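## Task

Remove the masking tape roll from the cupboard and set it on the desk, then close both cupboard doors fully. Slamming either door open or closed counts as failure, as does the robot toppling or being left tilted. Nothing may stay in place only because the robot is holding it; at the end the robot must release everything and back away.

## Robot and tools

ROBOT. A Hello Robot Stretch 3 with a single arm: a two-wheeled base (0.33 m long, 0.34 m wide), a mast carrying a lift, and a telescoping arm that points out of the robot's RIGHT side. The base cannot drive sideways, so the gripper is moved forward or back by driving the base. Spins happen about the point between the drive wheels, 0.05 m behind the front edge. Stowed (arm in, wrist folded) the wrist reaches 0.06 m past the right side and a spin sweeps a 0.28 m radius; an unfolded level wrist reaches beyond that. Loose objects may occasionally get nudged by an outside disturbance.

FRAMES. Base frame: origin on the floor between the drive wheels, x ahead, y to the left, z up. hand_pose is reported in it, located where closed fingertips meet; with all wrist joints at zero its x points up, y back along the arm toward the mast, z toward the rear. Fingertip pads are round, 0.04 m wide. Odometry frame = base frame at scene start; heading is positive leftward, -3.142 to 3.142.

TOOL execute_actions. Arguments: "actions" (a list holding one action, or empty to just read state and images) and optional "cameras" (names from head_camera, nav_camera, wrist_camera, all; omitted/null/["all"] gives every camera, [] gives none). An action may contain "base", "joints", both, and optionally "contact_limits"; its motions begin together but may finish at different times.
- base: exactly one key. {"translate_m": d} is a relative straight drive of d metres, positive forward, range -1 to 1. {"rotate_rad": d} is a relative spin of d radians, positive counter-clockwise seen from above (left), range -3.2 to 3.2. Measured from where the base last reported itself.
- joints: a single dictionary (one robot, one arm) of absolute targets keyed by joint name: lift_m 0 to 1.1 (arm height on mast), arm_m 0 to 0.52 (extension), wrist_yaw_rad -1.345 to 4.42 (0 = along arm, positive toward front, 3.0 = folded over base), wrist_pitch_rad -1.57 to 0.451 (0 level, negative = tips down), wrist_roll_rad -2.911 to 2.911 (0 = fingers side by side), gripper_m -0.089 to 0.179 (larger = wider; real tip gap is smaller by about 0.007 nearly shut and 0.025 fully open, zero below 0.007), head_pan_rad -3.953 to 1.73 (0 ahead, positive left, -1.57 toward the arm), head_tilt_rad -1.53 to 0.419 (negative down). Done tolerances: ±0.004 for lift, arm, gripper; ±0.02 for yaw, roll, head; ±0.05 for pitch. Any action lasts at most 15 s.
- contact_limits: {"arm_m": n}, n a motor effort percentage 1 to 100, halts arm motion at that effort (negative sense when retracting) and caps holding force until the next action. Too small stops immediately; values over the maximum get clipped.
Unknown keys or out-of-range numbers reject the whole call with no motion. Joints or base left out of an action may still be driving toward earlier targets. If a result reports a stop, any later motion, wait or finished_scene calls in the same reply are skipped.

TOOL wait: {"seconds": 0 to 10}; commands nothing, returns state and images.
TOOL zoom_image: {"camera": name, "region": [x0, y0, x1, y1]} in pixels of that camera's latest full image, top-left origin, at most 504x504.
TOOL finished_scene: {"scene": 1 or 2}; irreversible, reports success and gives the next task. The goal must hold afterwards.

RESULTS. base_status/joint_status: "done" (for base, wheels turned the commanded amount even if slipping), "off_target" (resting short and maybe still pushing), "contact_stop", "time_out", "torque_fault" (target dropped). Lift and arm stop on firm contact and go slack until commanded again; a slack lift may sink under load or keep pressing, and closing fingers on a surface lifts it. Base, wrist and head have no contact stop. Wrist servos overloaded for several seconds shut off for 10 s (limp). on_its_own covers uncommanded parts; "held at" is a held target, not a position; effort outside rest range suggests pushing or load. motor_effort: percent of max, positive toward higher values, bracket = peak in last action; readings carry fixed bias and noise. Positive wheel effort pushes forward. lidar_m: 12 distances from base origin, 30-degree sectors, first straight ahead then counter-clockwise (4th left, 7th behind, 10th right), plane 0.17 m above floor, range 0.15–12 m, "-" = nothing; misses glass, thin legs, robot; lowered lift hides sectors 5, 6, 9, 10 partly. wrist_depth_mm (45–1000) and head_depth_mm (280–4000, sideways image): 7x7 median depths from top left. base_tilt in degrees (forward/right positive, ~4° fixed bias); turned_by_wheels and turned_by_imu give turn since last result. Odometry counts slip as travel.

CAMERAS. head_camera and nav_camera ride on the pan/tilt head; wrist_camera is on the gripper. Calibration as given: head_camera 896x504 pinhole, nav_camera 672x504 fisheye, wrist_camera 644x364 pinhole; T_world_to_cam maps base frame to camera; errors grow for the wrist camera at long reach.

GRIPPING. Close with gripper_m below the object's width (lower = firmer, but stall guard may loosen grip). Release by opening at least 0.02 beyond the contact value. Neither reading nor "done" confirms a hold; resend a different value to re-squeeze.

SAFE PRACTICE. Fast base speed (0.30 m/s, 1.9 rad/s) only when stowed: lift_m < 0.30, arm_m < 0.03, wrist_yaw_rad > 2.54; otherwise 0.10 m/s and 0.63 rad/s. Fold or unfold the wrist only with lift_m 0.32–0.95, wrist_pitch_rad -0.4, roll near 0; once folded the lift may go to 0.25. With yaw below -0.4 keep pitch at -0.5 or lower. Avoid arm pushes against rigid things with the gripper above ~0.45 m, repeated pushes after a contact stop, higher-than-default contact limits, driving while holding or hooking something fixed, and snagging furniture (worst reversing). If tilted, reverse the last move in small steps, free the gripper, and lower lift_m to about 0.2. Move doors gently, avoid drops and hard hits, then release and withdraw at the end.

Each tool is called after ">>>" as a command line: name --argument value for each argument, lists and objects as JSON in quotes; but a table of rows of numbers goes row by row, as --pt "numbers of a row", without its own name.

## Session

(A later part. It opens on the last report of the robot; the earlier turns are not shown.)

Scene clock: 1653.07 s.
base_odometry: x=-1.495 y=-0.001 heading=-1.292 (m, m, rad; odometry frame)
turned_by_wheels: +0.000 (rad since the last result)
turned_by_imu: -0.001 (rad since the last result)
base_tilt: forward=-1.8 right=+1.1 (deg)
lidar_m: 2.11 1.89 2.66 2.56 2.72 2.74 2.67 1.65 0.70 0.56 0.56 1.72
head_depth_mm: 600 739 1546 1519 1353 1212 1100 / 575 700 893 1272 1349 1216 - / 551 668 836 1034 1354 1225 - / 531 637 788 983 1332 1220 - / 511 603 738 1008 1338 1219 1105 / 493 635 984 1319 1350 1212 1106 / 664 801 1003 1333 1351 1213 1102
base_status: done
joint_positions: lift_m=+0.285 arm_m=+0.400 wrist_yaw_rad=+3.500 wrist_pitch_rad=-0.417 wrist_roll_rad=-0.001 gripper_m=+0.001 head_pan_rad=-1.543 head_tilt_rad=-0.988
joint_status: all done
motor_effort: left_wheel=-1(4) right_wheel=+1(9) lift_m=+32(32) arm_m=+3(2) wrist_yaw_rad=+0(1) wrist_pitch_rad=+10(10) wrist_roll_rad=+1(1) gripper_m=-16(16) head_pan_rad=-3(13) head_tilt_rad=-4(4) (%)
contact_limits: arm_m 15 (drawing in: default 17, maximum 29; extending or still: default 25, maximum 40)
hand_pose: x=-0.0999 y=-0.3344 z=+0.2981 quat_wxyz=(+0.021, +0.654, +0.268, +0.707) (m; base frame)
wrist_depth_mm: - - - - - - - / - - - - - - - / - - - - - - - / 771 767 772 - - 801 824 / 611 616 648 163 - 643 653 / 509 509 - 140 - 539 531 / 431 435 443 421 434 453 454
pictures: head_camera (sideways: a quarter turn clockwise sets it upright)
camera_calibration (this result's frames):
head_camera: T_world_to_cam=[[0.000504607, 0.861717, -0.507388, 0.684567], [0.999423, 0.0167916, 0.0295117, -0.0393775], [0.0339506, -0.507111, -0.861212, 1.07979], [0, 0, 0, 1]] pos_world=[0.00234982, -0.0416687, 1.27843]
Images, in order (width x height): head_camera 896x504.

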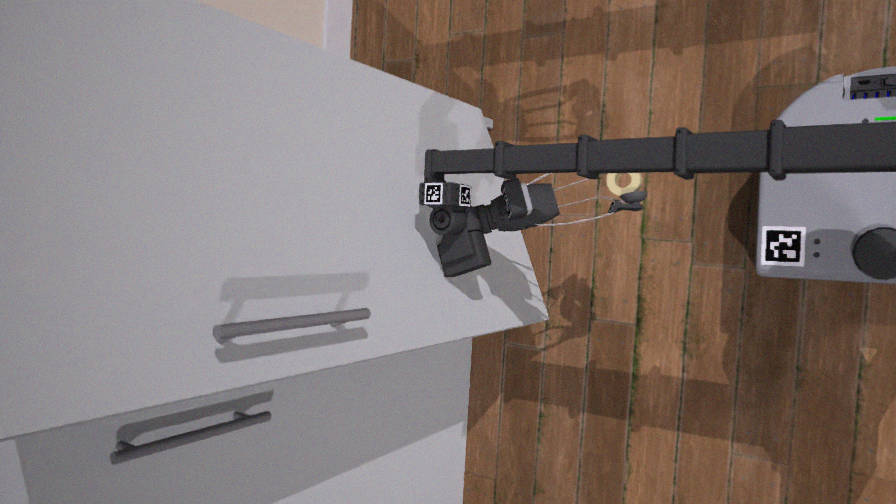

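>>> execute_actions --actions '[{"joints": {"arm_m": 0.44, "wrist_yaw_rad": 3.2}, "contact_limits": {"arm_m": 15}}]' --cameras '[]'

>>> execute_actions --actions '[{"joints": {"arm_m": 0.47, "wrist_yaw_rad": 3.0}, "contact_limits": {"arm_m": 15}}]' --cameras '[]'

>>> execute_actions --actions '[{"joints": {"arm_m": 0.515}, "contact_limits": {"arm_m": 12}}]' --cameras '["head_camera"]'

Scene clock: 1662.37 s.
base_odometry: x=-1.495 y=-0.001 heading=-1.292 (m, m, rad; odometry frame)
turned_by_wheels: +0.000 (rad since the last result)
turned_by_imu: -0.001 (rad since the last result)
base_tilt: forward=-1.8 right=+1.1 (deg)
lidar_m: 2.11 1.89 2.66 2.57 2.70 2.75 2.67 1.65 0.72 0.64 0.64 1.72
head_depth_mm: 619 749 1552 1520 1351 1210 1106 / 606 732 924 1287 1358 1217 - / 595 715 894 1170 1348 1224 - / 586 702 870 1190 1351 1219 - / 574 683 846 1147 1358 1213 1103 / 565 732 992 1318 1349 1216 1102 / 667 802 1000 1343 1349 1217 1106
base_status: not commanded
joint_positions: lift_m=+0.285 arm_m=+0.440 wrist_yaw_rad=+3.202 wrist_pitch_rad=-0.417 wrist_roll_rad=-0.001 gripper_m=+0.001 head_pan_rad=-1.543 head_tilt_rad=-0.988
joint_status: all done
motor_effort: left_wheel=-1(1) right_wheel=+1(1) lift_m=+32(32) arm_m=+2(2) wrist_yaw_rad=-3(3) wrist_pitch_rad=+10(9) wrist_roll_rad=+1(0) gripper_m=-18(16) head_pan_rad=-3(3) head_tilt_rad=-4(4) (%)
contact_limits: arm_m 15 (drawing in: default 17, maximum 29; extending or still: default 25, maximum 40)
hand_pose: x=-0.0349 y=-0.3606 z=+0.2981 quat_wxyz=(+0.126, +0.686, +0.168, +0.697) (m; base frame)
wrist_depth_mm: - - - - - - - / - - - - - - - / - - - - - - - / 771 764 - - 805 804 830 / 605 610 - 164 663 644 646 / 516 509 - 140 - 531 543 / 436 439 438 421 445 458 456
pictures: none
No camera images: the call's "cameras" was empty. Leave "cameras" out to get every camera's image.

Scene clock: 1663.57 s.
base_odometry: x=-1.495 y=-0.001 heading=-1.292 (m, m, rad; odometry frame)
turned_by_wheels: +0.000 (rad since the last result)
turned_by_imu: +0.000 (rad since the last result)
base_tilt: forward=-1.8 right=+1.1 (deg)
lidar_m: 2.11 1.89 2.65 2.58 2.71 2.75 2.67 1.64 0.73 0.68 0.70 1.72
head_depth_mm: 630 755 1549 1521 1350 1211 1106 / 628 751 937 1294 1347 1215 - / 625 750 937 1255 1351 1229 - / 622 745 926 1220 1338 1220 - / 622 739 925 1217 1353 1215 1106 / 620 774 990 1322 1358 1216 1104 / 665 800 1002 1336 1349 1203 1103
base_status: not commanded
joint_positions: lift_m=+0.285 arm_m=+0.470 wrist_yaw_rad=+3.002 wrist_pitch_rad=-0.417 wrist_roll_rad=-0.001 gripper_m=+0.001 head_pan_rad=-1.543 head_tilt_rad=-0.988
joint_status: all done
motor_effort: left_wheel=+0(1) right_wheel=+1(1) lift_m=+31(32) arm_m=+2(5) wrist_yaw_rad=-2(4) wrist_pitch_rad=+10(10) wrist_roll_rad=+0(0) gripper_m=-17(17) head_pan_rad=-3(3) head_tilt_rad=-4(3) (%)
contact_limits: arm_m 15 (drawing in: default 17, maximum 29; extending or still: default 25, maximum 40)
hand_pose: x=+0.0099 y=-0.3924 z=+0.2981 quat_wxyz=(+0.195, +0.700, +0.098, +0.681) (m; base frame)
wrist_depth_mm: - - - - - - - / - - - - - - - / - - - - - - - / 756 - - 786 778 829 828 / 607 - - 169 671 644 649 / 512 488 - 140 - 532 531 / 435 434 440 426 445 448 457
pictures: none
No camera images: the call's "cameras" was empty. Leave "cameras" out to get every camera's image.

Scene clock: 1664.87 s.
base_odometry: x=-1.495 y=-0.001 heading=-1.292 (m, m, rad; odometry frame)
turned_by_wheels: +0.000 (rad since the last result)
turned_by_imu: -0.001 (rad since the last result)
base_tilt: forward=-1.8 right=+1.1 (deg)
lidar_m: 2.11 1.89 2.66 2.57 2.72 2.75 2.67 1.65 0.74 0.71 0.75 1.73
head_depth_mm: 637 763 1612 1512 1346 1214 1106 / 644 767 948 1306 1351 1219 - / 651 774 960 1269 1348 1219 - / 654 782 974 1336 1333 1213 - / 657 785 982 1289 1355 1218 1103 / 664 796 993 1315 1357 1209 1111 / 665 798 1005 1331 1351 1218 1104
base_status: not commanded
joint_positions: lift_m=+0.285 arm_m=+0.503 wrist_yaw_rad=+3.012 wrist_pitch_rad=-0.418 wrist_roll_rad=-0.001 gripper_m=+0.001 head_pan_rad=-1.543 head_tilt_rad=-0.989
joint_status: arm_m contact_stop (moved +0.033 of +0.045)
on_its_own: arm_m is slack since a contact_stop, until your next command for it (your +0.515 is given up)
motor_effort: left_wheel=+2(9) right_wheel=-2(19) lift_m=+33(33) arm_m=+0(12) wrist_yaw_rad=-10(24) wrist_pitch_rad=+10(10) wrist_roll_rad=+0(0) gripper_m=-17(16) head_pan_rad=-3(4) head_tilt_rad=-3(2) (%)
contact_limits: arm_m 12 (drawing in: default 17, maximum 29; extending or still: default 25, maximum 40)
hand_pose: x=+0.0077 y=-0.4255 z=+0.2979 quat_wxyz=(+0.191, +0.699, +0.102, +0.681) (m; base frame)
wrist_depth_mm: - - - - - - - / - - - - - - - / - - - - - - - / 760 782 - 796 799 820 840 / 601 616 - 169 659 649 655 / 505 510 - 140 - 534 529 / 430 439 439 417 442 457 454
pictures: head_camera (sideways: a quarter turn clockwise sets it upright)
camera_calibration (this result's frames):
head_camera: T_world_to_cam=[[0.000591825, 0.862045, -0.506832, 0.683842], [0.999426, 0.0166609, 0.0295047, -0.0393683], [0.0338786, -0.506559, -0.86154, 1.08022], [0, 0, 0, 1]] pos_world=[0.00234475, -0.0416531, 1.27841]
Images, in order (width x height): head_camera 896x504.

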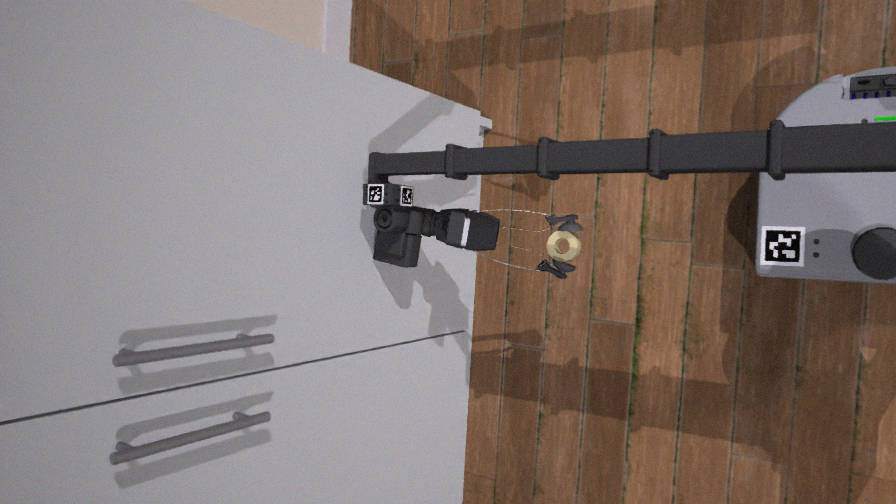

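>>> execute_actions --actions '[{"joints": {"arm_m": 0.0, "wrist_yaw_rad": 3.0, "head_pan_rad": 0.55, "head_tilt_rad": -0.45}}]' --cameras '["head_camera", "nav_camera"]'

Scene clock: 1676.03 s.
base_odometry: x=-1.495 y=-0.001 heading=-1.292 (m, m, rad; odometry frame)
turned_by_wheels: +0.000 (rad since the last result)
turned_by_imu: -0.001 (rad since the last result)
base_tilt: forward=-1.8 right=+1.1 (deg)
lidar_m: 2.12 1.89 2.66 2.58 2.71 2.76 2.67 1.65 0.74 0.71 0.75 1.73
head_depth_mm: 1806 1936 2085 2249 2066 1627 1319 / 1900 2062 2192 2408 2050 1612 1321 / 2001 2181 2262 2491 2080 1625 1320 / 2146 2327 2036 2703 2037 1611 1329 / 2289 2521 2233 2841 2071 1605 1319 / 2451 2737 2441 2862 2065 1610 1317 / 2645 2897 2630 2754 2033 1611 1320
base_status: not commanded
joint_positions: lift_m=+0.285 arm_m=+0.000 wrist_yaw_rad=+3.002 wrist_pitch_rad=-0.418 wrist_roll_rad=-0.001 gripper_m=+0.001 head_pan_rad=+0.543 head_tilt_rad=-0.458
joint_status: all done
motor_effort: left_wheel=+1(2) right_wheel=+0(2) lift_m=+33(32) arm_m=-2(4) wrist_yaw_rad=-2(10) wrist_pitch_rad=+10(10) wrist_roll_rad=+0(0) gripper_m=-17(16) head_pan_rad=+2(37) head_tilt_rad=+4(26) (%)
hand_pose: x=+0.0100 y=+0.0770 z=+0.2979 quat_wxyz=(+0.195, +0.700, +0.098, +0.680) (m; base frame)
wrist_depth_mm: - - - - - - - / - - - - - - - / 998 - - - - - - / 759 738 781 789 824 816 833 / 608 614 662 170 665 647 648 / 503 509 - 140 - 530 539 / 440 - - 145 448 456 453
pictures: head_camera (sideways: a quarter turn clockwise sets it upright), nav_camera (sideways: a quarter turn counterclockwise sets it upright)
camera_calibration (this result's frames):
head_camera: T_world_to_cam=[[-0.429198, -0.230442, -0.873319, 1.16408], [-0.521011, 0.852988, 0.0309772, -0.0320321], [0.737792, 0.468304, -0.486163, 0.587702], [0, 0, 0, 1]] pos_world=[0.0493291, 0.0203518, 1.30332]
nav_camera: T_world_to_cam=[[0.384773, 0.23029, 0.893821, -1.126], [0.525532, -0.850745, -0.00704053, 0.0564323], [0.758792, 0.472441, -0.448369, 0.535764], [0, 0, 0, 1]] pos_world=[-0.00293539, 0.0541992, 1.24706]
Images, in order (width x height): head_camera 896x504, nav_camera 672x504.

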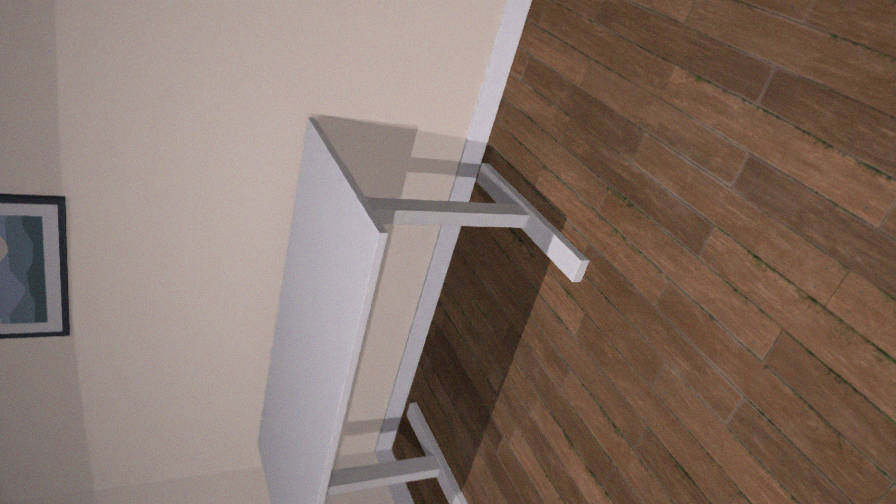

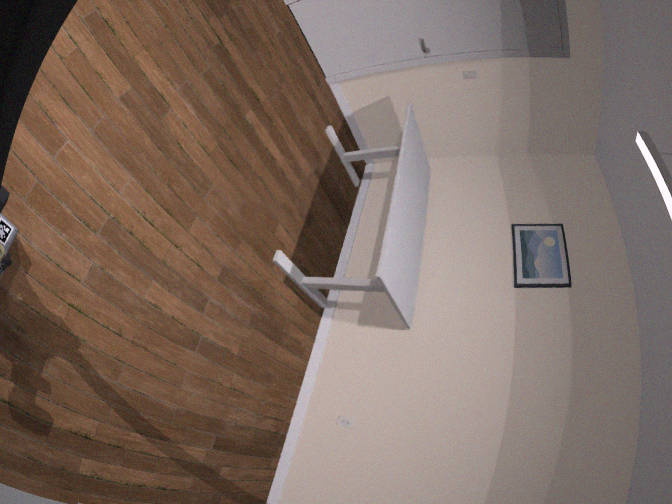

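>>> execute_actions --actions '[{"base": {"rotate_rad": 0.965}, "joints": {"head_pan_rad": -0.6, "head_tilt_rad": -0.6}}]' --cameras '[]'

>>> execute_actions --actions '[{"base": {"translate_m": 1.0}, "joints": {"head_pan_rad": -1.0, "head_tilt_rad": -0.7}}]' --cameras '["head_camera", "nav_camera"]'

Scene clock: 1713.73 s.
base_odometry: x=-1.495 y=-0.001 heading=-0.327 (m, m, rad; odometry frame)
turned_by_wheels: +0.965 (rad since the last result)
turned_by_imu: +0.937 (rad since the last result)
base_tilt: forward=-1.8 right=+1.1 (deg)
lidar_m: 2.71 2.57 2.64 2.84 2.67 1.83 1.26 0.71 0.73 0.95 2.11 1.89
head_depth_mm: 1722 1901 2098 2245 1773 1447 1222 / 1800 1984 2214 2273 1787 1452 1234 / 1861 2071 2311 2271 1767 1448 1220 / 1939 2115 2413 2283 1781 1451 1219 / 2014 2158 2441 2201 1777 1451 1224 / 2129 2242 2688 2268 1765 1457 1231 / 2198 2295 2791 2269 1768 1445 1217
base_status: done
joint_positions: lift_m=+0.285 arm_m=+0.000 wrist_yaw_rad=+3.002 wrist_pitch_rad=-0.418 wrist_roll_rad=-0.001 gripper_m=+0.001 head_pan_rad=-0.593 head_tilt_rad=-0.593
joint_status: all done
motor_effort: left_wheel=-1(10) right_wheel=+2(10) lift_m=+32(33) arm_m=-2(2) wrist_yaw_rad=-2(2) wrist_pitch_rad=+11(10) wrist_roll_rad=+0(0) gripper_m=-17(17) head_pan_rad=-4(38) head_tilt_rad=-2(11) (%)
hand_pose: x=+0.0100 y=+0.0770 z=+0.2979 quat_wxyz=(+0.195, +0.700, +0.098, +0.680) (m; base frame)
wrist_depth_mm: - - - - - - - / - - - - - - - / - - - - - - - / 780 724 775 797 803 814 841 / 610 625 635 171 657 650 654 / 503 512 - 140 - 529 544 / 445 - - 145 449 454 450
pictures: none
No camera images: the call's "cameras" was empty. Leave "cameras" out to get every camera's image.

Scene clock: 1718.83 s.
base_odometry: x=-0.548 y=-0.323 heading=-0.327 (m, m, rad; odometry frame)
turned_by_wheels: +0.000 (rad since the last result)
turned_by_imu: +0.003 (rad since the last result)
base_tilt: forward=-1.8 right=+1.1 (deg)
lidar_m: 1.71 1.75 1.77 2.35 3.25 3.09 1.63 1.54 2.06 1.65 1.09 1.59
head_depth_mm: 1327 1480 1702 1912 1615 1372 1174 / 1328 1488 1728 1898 1617 1363 1178 / 1317 1488 1719 1921 1629 1361 1171 / 1312 1461 1188 1877 1624 1364 1177 / 1313 1435 1130 1420 1583 1354 1173 / 1323 1447 1135 1820 1617 1358 1173 / 1311 1434 1135 1804 1602 1361 1172
base_status: done
joint_positions: lift_m=+0.285 arm_m=+0.000 wrist_yaw_rad=+3.002 wrist_pitch_rad=-0.418 wrist_roll_rad=-0.001 gripper_m=+0.001 head_pan_rad=-0.993 head_tilt_rad=-0.692
joint_status: all done
motor_effort: left_wheel=-1(10) right_wheel=+2(11) lift_m=+32(33) arm_m=-2(2) wrist_yaw_rad=-2(3) wrist_pitch_rad=+10(10) wrist_roll_rad=+0(0) gripper_m=-16(15) head_pan_rad=-3(23) head_tilt_rad=-2(14) (%)
hand_pose: x=+0.0101 y=+0.0770 z=+0.2979 quat_wxyz=(+0.195, +0.700, +0.098, +0.680) (m; base frame)
wrist_depth_mm: - - - - - - - / - - - - - - - / - - - - - - - / 764 742 766 801 799 798 815 / 604 614 645 171 656 655 655 / 508 509 - 140 - 530 537 / 448 - - 145 446 449 453
pictures: head_camera (sideways: a quarter turn clockwise sets it upright), nav_camera (sideways: a quarter turn counterclockwise sets it upright)
camera_calibration (this result's frames):
head_camera: T_world_to_cam=[[-0.348348, 0.579028, -0.737143, 0.986053], [0.838293, 0.544314, 0.0314121, -0.0408806], [0.419426, -0.607, -0.675006, 0.835319], [0, 0, 0, 1]] pos_world=[0.0274051, -0.0416618, 1.29199]
nav_camera: T_world_to_cam=[[0.3498, -0.539472, 0.765904, -0.959001], [-0.832945, -0.553277, -0.00928736, 0.0676417], [0.428768, -0.634708, -0.642888, 0.790854], [0, 0, 0, 1]] pos_world=[0.0527085, 0.0220305, 1.24356]
Images, in order (width x height): head_camera 896x504, nav_camera 672x504.

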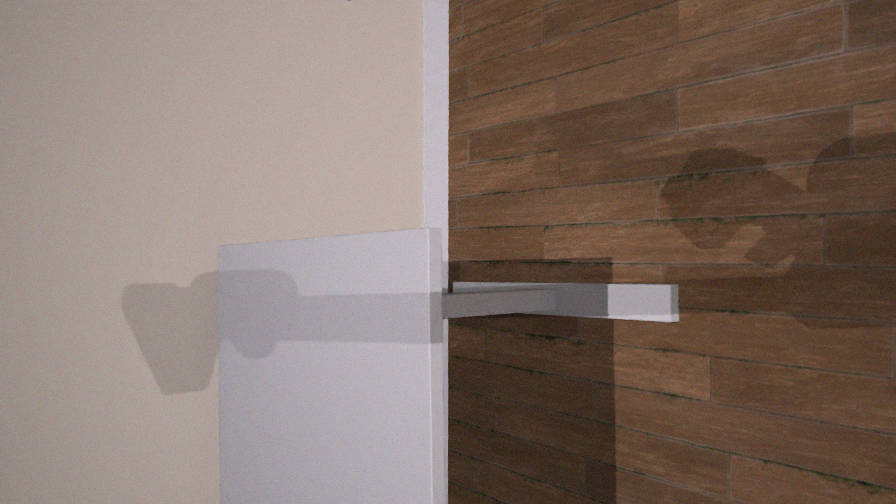

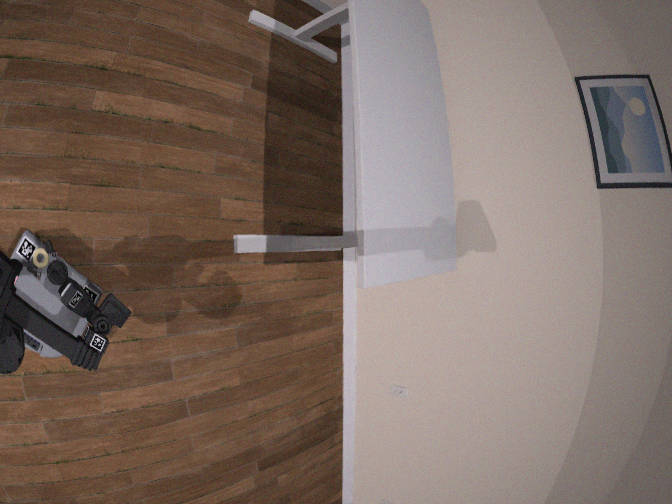

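>>> execute_actions --actions '[{"base": {"translate_m": 0.25}}]' --cameras '[]'

>>> execute_actions --actions '[{"base": {"translate_m": 0.22}, "joints": {"lift_m": 0.79, "head_pan_rad": -1.4, "head_tilt_rad": -0.9}}]' --cameras '[]'

>>> execute_actions --actions '[{"base": {"translate_m": 0.16}, "joints": {"wrist_yaw_rad": 0.03, "arm_m": 0.27}}]' --cameras '["head_camera", "wrist_camera"]'

Scene clock: 1751.03 s.
base_odometry: x=-0.311 y=-0.403 heading=-0.327 (m, m, rad; odometry frame)
turned_by_wheels: +0.000 (rad since the last result)
turned_by_imu: +0.000 (rad since the last result)
base_tilt: forward=-1.8 right=+1.1 (deg)
lidar_m: 1.46 1.54 1.57 2.08 3.39 3.41 1.86 1.75 2.17 1.50 0.95 1.44
head_depth_mm: 1199 1342 1541 1792 1612 1361 1173 / 1196 1347 1485 878 1621 1363 1173 / 1196 1339 1137 877 1572 1356 1173 / 1196 1351 1129 874 1574 1364 1175 / 1188 1351 1133 876 1631 1357 1175 / 1197 1342 1135 873 1618 1370 1176 / 1195 1346 1137 870 1620 1364 1166
base_status: done
joint_positions: lift_m=+0.285 arm_m=+0.000 wrist_yaw_rad=+3.001 wrist_pitch_rad=-0.418 wrist_roll_rad=-0.001 gripper_m=+0.001 head_pan_rad=-0.993 head_tilt_rad=-0.692
joint_status: not commanded
motor_effort: left_wheel=-1(11) right_wheel=+2(11) lift_m=+33(33) arm_m=-2(2) wrist_yaw_rad=-2(2) wrist_pitch_rad=+10(10) wrist_roll_rad=+0(0) gripper_m=-16(18) head_pan_rad=-3(3) head_tilt_rad=-3(3) (%)
hand_pose: x=+0.0101 y=+0.0770 z=+0.2979 quat_wxyz=(+0.195, +0.700, +0.098, +0.680) (m; base frame)
wrist_depth_mm: - - - - - - - / - - - - - - - / - - - - - - - / 747 732 775 783 813 814 821 / 605 612 655 171 659 643 643 / 498 510 - 141 - 530 542 / 450 - - 145 449 453 464
pictures: none
No camera images: the call's "cameras" was empty. Leave "cameras" out to get every camera's image.

Scene clock: 1756.47 s.
base_odometry: x=-0.103 y=-0.474 heading=-0.327 (m, m, rad; odometry frame)
turned_by_wheels: +0.000 (rad since the last result)
turned_by_imu: +0.000 (rad since the last result)
base_tilt: forward=-1.8 right=+1.1 (deg)
lidar_m: 1.24 1.36 1.39 1.83 3.53 3.58 2.04 1.94 1.97 0.88 0.87 1.31
head_depth_mm: 1453 1739 1919 1643 1445 - 1112 / 1379 1652 1847 1639 1419 - 1129 / 1314 1531 841 1600 1444 - - / 1268 1031 844 1484 1418 1209 1133 / 1177 1037 843 764 1423 1251 1111 / 1159 1035 845 746 1417 1250 1118 / 1106 1029 840 713 1414 1247 1115
base_status: done
joint_positions: lift_m=+0.790 arm_m=+0.000 wrist_yaw_rad=+3.001 wrist_pitch_rad=-0.418 wrist_roll_rad=-0.001 gripper_m=+0.001 head_pan_rad=-1.393 head_tilt_rad=-0.889
joint_status: all done
motor_effort: left_wheel=-1(11) right_wheel=+2(10) lift_m=+51(51) arm_m=-2(2) wrist_yaw_rad=-1(1) wrist_pitch_rad=+11(10) wrist_roll_rad=+0(0) gripper_m=-16(17) head_pan_rad=-3(24) head_tilt_rad=-3(16) (%)
hand_pose: x=+0.0101 y=+0.0770 z=+0.8023 quat_wxyz=(+0.195, +0.700, +0.098, +0.680) (m; base frame)
wrist_depth_mm: - - - - - - - / - - - - - - - / - - - - - - - / - - - - - - - / - - - 171 - - - / - - - 140 - - - / 947 986 990 922 989 - -
pictures: none
No camera images: the call's "cameras" was empty. Leave "cameras" out to get every camera's image.

Scene clock: 1759.67 s.
base_odometry: x=+0.049 y=-0.525 heading=-0.327 (m, m, rad; odometry frame)
turned_by_wheels: +0.000 (rad since the last result)
turned_by_imu: +0.000 (rad since the last result)
base_tilt: forward=-1.7 right=+1.1 (deg)
lidar_m: 1.08 1.22 1.25 1.66 3.60 3.67 2.20 2.09 1.84 0.83 1.20 1.23
head_depth_mm: 1343 1617 - 1606 1422 1238 1118 / 1283 1466 - 1565 1409 1253 1125 / 1219 1035 846 747 1398 1244 1133 / 1164 1029 840 715 1415 1247 1139 / 1119 1033 841 713 1381 1245 1115 / 1069 1031 841 711 1341 1253 1119 / 1031 1027 843 713 655 1257 1119
base_status: done
joint_positions: lift_m=+0.790 arm_m=+0.270 wrist_yaw_rad=+0.032 wrist_pitch_rad=-0.418 wrist_roll_rad=-0.001 gripper_m=+0.001 head_pan_rad=-1.393 head_tilt_rad=-0.889
joint_status: all done
motor_effort: left_wheel=-1(5) right_wheel=+2(7) lift_m=+50(50) arm_m=+2(3) wrist_yaw_rad=-2(3) wrist_pitch_rad=+10(11) wrist_roll_rad=+0(0) gripper_m=-16(16) head_pan_rad=-3(4) head_tilt_rad=-4(3) (%)
hand_pose: x=-0.0144 y=-0.6390 z=+0.8023 quat_wxyz=(+0.695, +0.158, -0.689, -0.136) (m; base frame)
wrist_depth_mm: 565 628 725 845 - - - / 596 660 760 937 - - - / 479 488 494 - - - - / 359 361 375 377 - - - / 286 291 308 171 316 - - / 240 244 - 140 - 253 - / 207 209 211 201 213 218 218
pictures: head_camera (sideways: a quarter turn clockwise sets it upright), wrist_camera
camera_calibration (this result's frames):
head_camera: T_world_to_cam=[[-0.118426, 0.798405, -0.59036, 0.793384], [0.985206, 0.168648, 0.0304487, -0.0405145], [0.123873, -0.57802, -0.806566, 1.00821], [0, 0, 0, 1]] pos_world=[0.00898212, -0.0438447, 1.2828]
wrist_camera: T_world_to_cam=[[-0.99972, -0.0212235, 0.010486, -0.036619], [-0.0202473, 0.537088, -0.843283, 1.05478], [0.0122655, -0.843259, -0.537368, 0.0561452], [0, 0, 0, 1]] pos_world=[-0.015941, -0.519943, 0.920034]
Images, in order (width x height): head_camera 896x504, wrist_camera 644x364.

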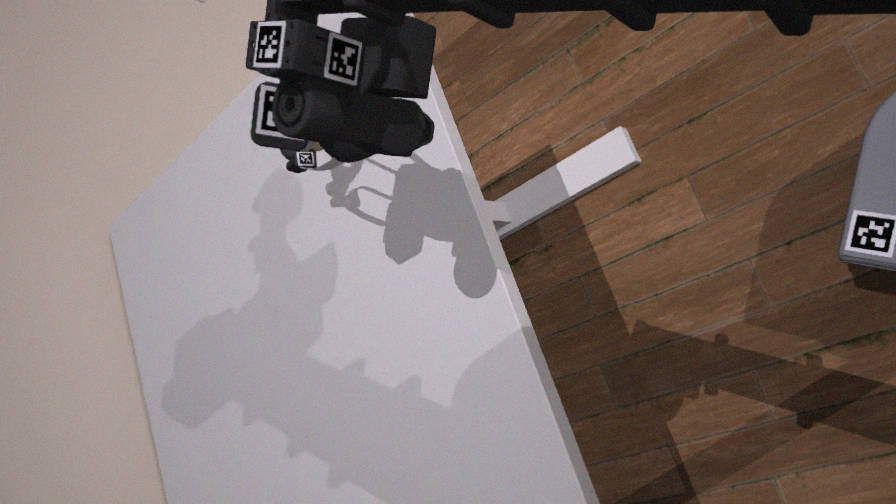

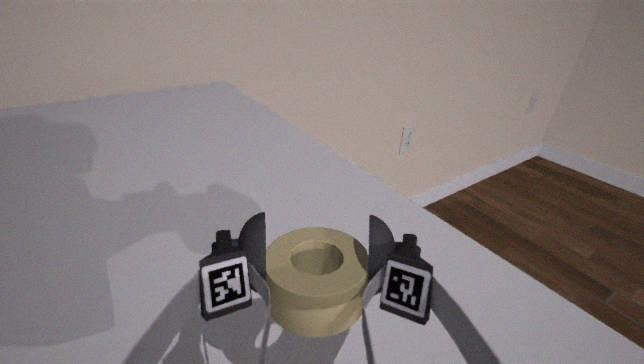

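>>> execute_actions --actions '[{"joints": {"wrist_yaw_rad": 0.6, "wrist_pitch_rad": -0.3, "lift_m": 0.716}}]' --cameras '["wrist_camera"]'

Scene clock: 1771.10 s.
base_odometry: x=+0.049 y=-0.525 heading=-0.327 (m, m, rad; odometry frame)
turned_by_wheels: +0.000 (rad since the last result)
turned_by_imu: -0.001 (rad since the last result)
base_tilt: forward=-1.8 right=+1.1 (deg)
lidar_m: 1.08 1.22 1.25 1.66 3.62 3.66 2.19 2.08 1.84 0.83 1.20 1.22
head_depth_mm: 1337 1607 889 - 1422 - - / 1279 1464 866 1562 1411 1251 1119 / 1215 1027 886 1469 1388 1247 1133 / 1159 1030 866 713 1415 1246 1130 / 1110 1032 842 711 1392 1253 1115 / 1070 1028 847 713 1344 1251 1114 / 1025 1031 840 714 655 1247 1119
base_status: not commanded
joint_positions: lift_m=+0.716 arm_m=+0.270 wrist_yaw_rad=+0.598 wrist_pitch_rad=-0.322 wrist_roll_rad=-0.001 gripper_m=+0.001 head_pan_rad=-1.393 head_tilt_rad=-0.889
joint_status: all done
motor_effort: left_wheel=-1(1) right_wheel=+2(2) lift_m=+30(44) arm_m=+2(2) wrist_yaw_rad=+1(0) wrist_pitch_rad=+13(12) wrist_roll_rad=+0(0) gripper_m=-16(16) head_pan_rad=-3(3) head_tilt_rad=-4(4) (%)
hand_pose: x=+0.1110 y=-0.6094 z=+0.7510 quat_wxyz=(+0.701, +0.314, -0.633, +0.097) (m; base frame)
wrist_depth_mm: 669 664 683 690 702 711 689 / 708 715 716 739 730 743 746 / 414 427 438 450 464 524 789 / 291 293 297 305 310 318 343 / 222 224 238 170 245 237 241 / 180 181 - 140 - 190 191 / 151 152 153 146 156 158 159
pictures: wrist_camera
camera_calibration (this result's frames):
wrist_camera: T_world_to_cam=[[-0.833047, -0.553122, 0.00942653, -0.25196], [-0.258341, 0.373902, -0.890762, 0.960725], [0.489176, -0.744482, -0.454372, -0.00310075], [0, 0, 0, 1]] pos_world=[0.0398173, -0.50089, 0.856743]
Images, in order (width x height): wrist_camera 644x364.

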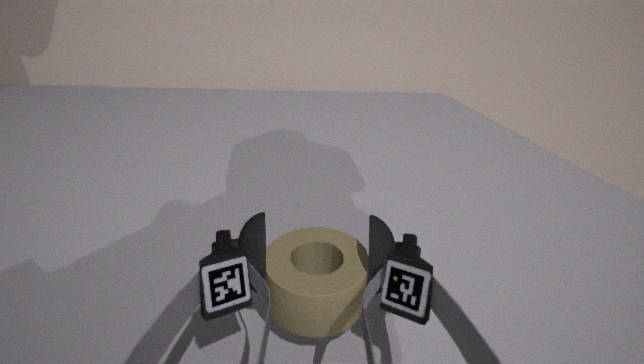

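>>> execute_actions --actions '[{"joints": {"lift_m": 0.708}}]' --cameras '[]'

>>> execute_actions --actions '[{"joints": {"gripper_m": 0.11}}]' --cameras '["wrist_camera"]'

>>> execute_actions --actions '[{"joints": {"lift_m": 0.78, "arm_m": 0.0}}]' --cameras '["head_camera", "wrist_camera"]'

Scene clock: 1779.37 s.
base_odometry: x=+0.049 y=-0.525 heading=-0.327 (m, m, rad; odometry frame)
turned_by_wheels: +0.000 (rad since the last result)
turned_by_imu: +0.000 (rad since the last result)
base_tilt: forward=-1.9 right=+1.1 (deg)
lidar_m: 1.08 1.22 1.26 1.65 3.61 3.68 2.19 2.09 1.84 0.83 1.20 1.23
head_depth_mm: 1342 1619 888 - 1403 - - / 1284 1456 865 - 1417 1252 1126 / 1221 1034 868 1467 1390 1252 1135 / 1159 1031 868 715 1427 1258 1131 / 1118 1033 841 716 1394 1252 1121 / 1077 1037 842 714 1337 1246 1113 / 1031 1033 846 715 656 1249 1113
base_status: not commanded
joint_positions: lift_m=+0.708 arm_m=+0.270 wrist_yaw_rad=+0.598 wrist_pitch_rad=-0.322 wrist_roll_rad=-0.001 gripper_m=+0.001 head_pan_rad=-1.393 head_tilt_rad=-0.889
joint_status: all done
motor_effort: left_wheel=-1(1) right_wheel=+2(2) lift_m=+31(31) arm_m=+2(2) wrist_yaw_rad=+2(1) wrist_pitch_rad=+12(13) wrist_roll_rad=+0(0) gripper_m=-17(17) head_pan_rad=-3(4) head_tilt_rad=-3(3) (%)
hand_pose: x=+0.1110 y=-0.6094 z=+0.7430 quat_wxyz=(+0.701, +0.314, -0.633, +0.097) (m; base frame)
wrist_depth_mm: 667 692 683 698 679 684 690 / 719 708 712 709 739 750 739 / 394 404 413 423 437 448 782 / 272 276 281 288 294 297 303 / 208 210 224 170 231 223 227 / 170 171 - 140 - 179 181 / 142 144 144 141 146 149 150
pictures: none
No camera images: the call's "cameras" was empty. Leave "cameras" out to get every camera's image.

Scene clock: 1780.97 s.
base_odometry: x=+0.049 y=-0.525 heading=-0.327 (m, m, rad; odometry frame)
turned_by_wheels: +0.000 (rad since the last result)
turned_by_imu: +0.000 (rad since the last result)
base_tilt: forward=-1.8 right=+1.1 (deg)
lidar_m: 1.08 1.22 1.25 1.66 3.62 3.67 2.18 2.08 1.84 0.83 1.20 1.23
head_depth_mm: 1341 1619 891 - 1399 - - / 1283 1462 867 - 1420 1246 1127 / 1218 1032 880 1468 1392 1255 1135 / 1163 1029 844 712 1415 1253 1128 / 1114 1028 843 712 1393 1249 1115 / 1071 1029 844 714 1338 1249 1118 / 1027 1033 841 713 655 1246 1113
base_status: not commanded
joint_positions: lift_m=+0.708 arm_m=+0.270 wrist_yaw_rad=+0.598 wrist_pitch_rad=-0.320 wrist_roll_rad=-0.001 gripper_m=+0.110 head_pan_rad=-1.393 head_tilt_rad=-0.889
joint_status: all done
motor_effort: left_wheel=-1(1) right_wheel=+2(2) lift_m=+31(31) arm_m=+3(3) wrist_yaw_rad=+2(1) wrist_pitch_rad=+11(13) wrist_roll_rad=+0(0) gripper_m=+1(81) head_pan_rad=-3(2) head_tilt_rad=-4(4) (%)
hand_pose: x=+0.1111 y=-0.6095 z=+0.7434 quat_wxyz=(+0.701, +0.313, -0.633, +0.098) (m; base frame)
wrist_depth_mm: 677 684 683 691 694 689 700 / 715 709 699 726 730 741 748 / 391 399 412 432 443 450 808 / 275 279 281 290 293 296 308 / 209 213 215 208 222 224 229 / 170 178 167 144 175 180 182 / 147 140 145 143 148 149 151
pictures: wrist_camera
camera_calibration (this result's frames):
wrist_camera: T_world_to_cam=[[-0.833038, -0.553136, 0.00940479, -0.251871], [-0.257404, 0.372498, -0.891621, 0.953759], [0.489684, -0.745175, -0.452684, -0.00844457], [0, 0, 0, 1]] pos_world=[0.0398183, -0.500885, 0.848937]
Images, in order (width x height): wrist_camera 644x364.

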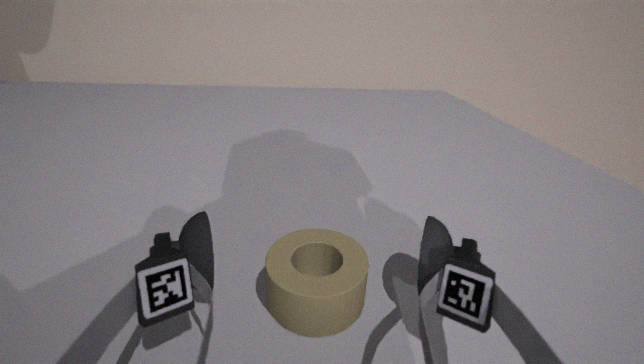

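Scene clock: 1784.17 s.
base_odometry: x=+0.049 y=-0.525 heading=-0.327 (m, m, rad; odometry frame)
turned_by_wheels: +0.000 (rad since the last result)
turned_by_imu: +0.000 (rad since the last result)
base_tilt: forward=-1.8 right=+1.1 (deg)
lidar_m: 1.08 1.22 1.25 1.65 3.61 3.66 2.19 2.08 1.84 0.83 1.20 1.23
head_depth_mm: 1343 1605 843 1567 1420 - 1100 / 1271 1458 844 765 1422 - 1114 / 1218 1027 841 748 1406 - 1140 / 1169 1030 844 731 - 1228 1136 / 1117 1027 842 715 1388 1245 1119 / 1073 1027 842 713 1366 1248 1115 / 1028 1027 844 712 655 1250 1120
base_status: not commanded
joint_positions: lift_m=+0.780 arm_m=+0.000 wrist_yaw_rad=+0.599 wrist_pitch_rad=-0.319 wrist_roll_rad=-0.001 gripper_m=+0.110 head_pan_rad=-1.393 head_tilt_rad=-0.889
joint_status: all done
motor_effort: left_wheel=-1(1) right_wheel=+2(2) lift_m=+49(53) arm_m=-2(2) wrist_yaw_rad=+0(1) wrist_pitch_rad=+10(12) wrist_roll_rad=+0(0) gripper_m=+0(0) head_pan_rad=-3(2) head_tilt_rad=-3(3) (%)
hand_pose: x=+0.1115 y=-0.3400 z=+0.8152 quat_wxyz=(+0.701, +0.313, -0.633, +0.099) (m; base frame)
wrist_depth_mm: 882 875 896 896 883 899 917 / 921 912 927 965 964 973 963 / 625 638 652 673 701 783 - / 425 438 442 454 456 466 485 / 327 336 338 339 350 352 358 / 266 278 271 275 277 283 283 / 240 984 247 251 256 - -
pictures: head_camera (sideways: a quarter turn clockwise sets it upright), wrist_camera
camera_calibration (this result's frames):
head_camera: T_world_to_cam=[[-0.118428, 0.798417, -0.590343, 0.793361], [0.985206, 0.168647, 0.0304485, -0.0405143], [0.12387, -0.578003, -0.806578, 1.00822], [0, 0, 0, 1]] pos_world=[0.00898205, -0.0438443, 1.2828]
wrist_camera: T_world_to_cam=[[-0.832113, -0.554527, 0.00938689, -0.103641], [-0.257257, 0.37093, -0.892317, 0.917457], [0.491332, -0.744924, -0.451311, 0.223513], [0, 0, 0, 1]] pos_world=[0.0399617, -0.231284, 0.92051]
Images, in order (width x height): head_camera 896x504, wrist_camera 644x364.

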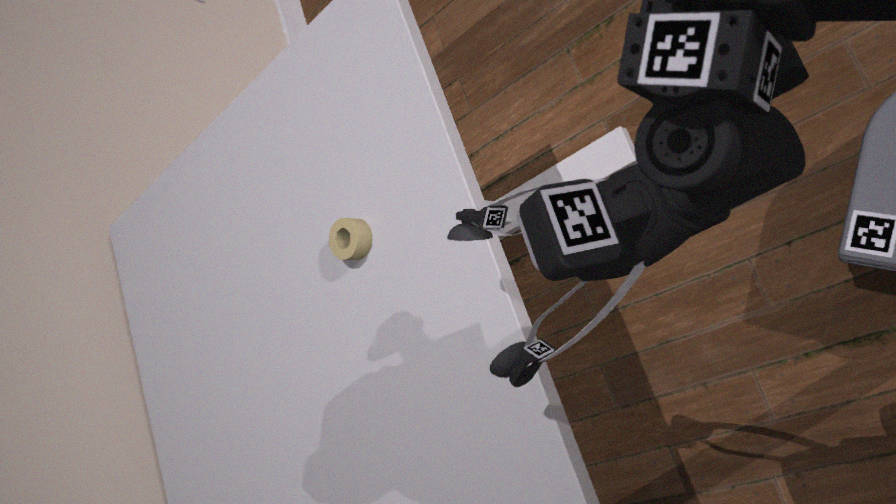

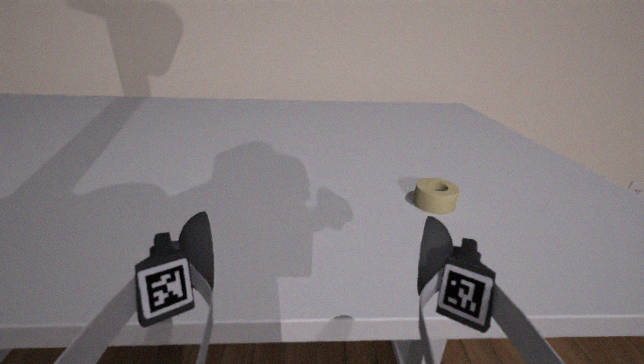

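>>> execute_actions --actions '[{"joints": {"head_pan_rad": -2.75, "head_tilt_rad": -0.35}}]' --cameras '["head_camera"]'

Scene clock: 1791.57 s.
base_odometry: x=+0.049 y=-0.525 heading=-0.327 (m, m, rad; odometry frame)
turned_by_wheels: +0.000 (rad since the last result)
turned_by_imu: -0.001 (rad since the last result)
base_tilt: forward=-1.8 right=+1.2 (deg)
lidar_m: 1.08 1.22 1.25 1.66 3.61 3.69 2.19 2.08 1.83 0.83 1.20 1.22
head_depth_mm: 2330 2523 2252 2913 2393 1782 1426 / 2306 2495 2180 2353 2370 1787 1427 / 2274 2424 2121 2281 2386 1796 1420 / 2239 2386 2094 2239 2326 1784 1422 / 2197 2350 2462 2689 2366 1774 1418 / 2138 2319 2476 2672 2402 1785 1427 / 2120 2267 2420 2605 2355 1767 1420
base_status: not commanded
joint_positions: lift_m=+0.780 arm_m=+0.000 wrist_yaw_rad=+0.599 wrist_pitch_rad=-0.319 wrist_roll_rad=-0.001 gripper_m=+0.110 head_pan_rad=-2.743 head_tilt_rad=-0.360
joint_status: all done
motor_effort: left_wheel=-1(1) right_wheel=+2(2) lift_m=+49(49) arm_m=-2(2) wrist_yaw_rad=+0(0) wrist_pitch_rad=+10(11) wrist_roll_rad=+0(1) gripper_m=+1(0) head_pan_rad=-3(35) head_tilt_rad=+3(26) (%)
hand_pose: x=+0.1115 y=-0.3400 z=+0.8152 quat_wxyz=(+0.701, +0.313, -0.633, +0.099) (m; base frame)
wrist_depth_mm: 875 859 891 905 917 903 895 / 926 935 955 942 956 955 955 / 620 634 657 677 704 805 - / 432 439 448 453 458 478 485 / 328 337 337 342 347 354 361 / 267 280 272 274 275 282 284 / 239 958 246 252 256 - -
pictures: head_camera (sideways: a quarter turn clockwise sets it upright)
camera_calibration (this result's frames):
head_camera: T_world_to_cam=[[0.376407, 0.13216, -0.91698, 1.21612], [0.396006, -0.917748, 0.030284, -0.0367274], [-0.837554, -0.374529, -0.397783, 0.482306], [0, 0, 0, 1]] pos_world=[-0.0392535, -0.0137912, 1.30812]
Images, in order (width x height): head_camera 896x504.

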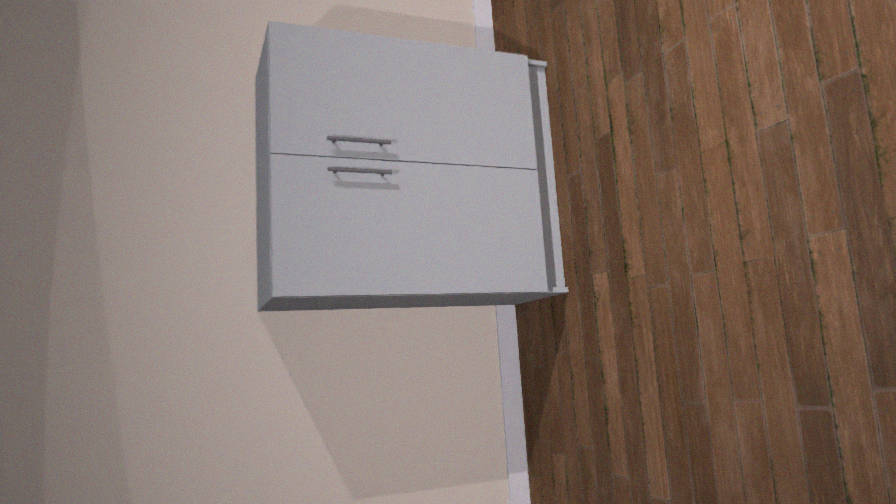

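Both doors shut, tape on desk.

>>> finished_scene --scene 1

The scene is finished: the task was done.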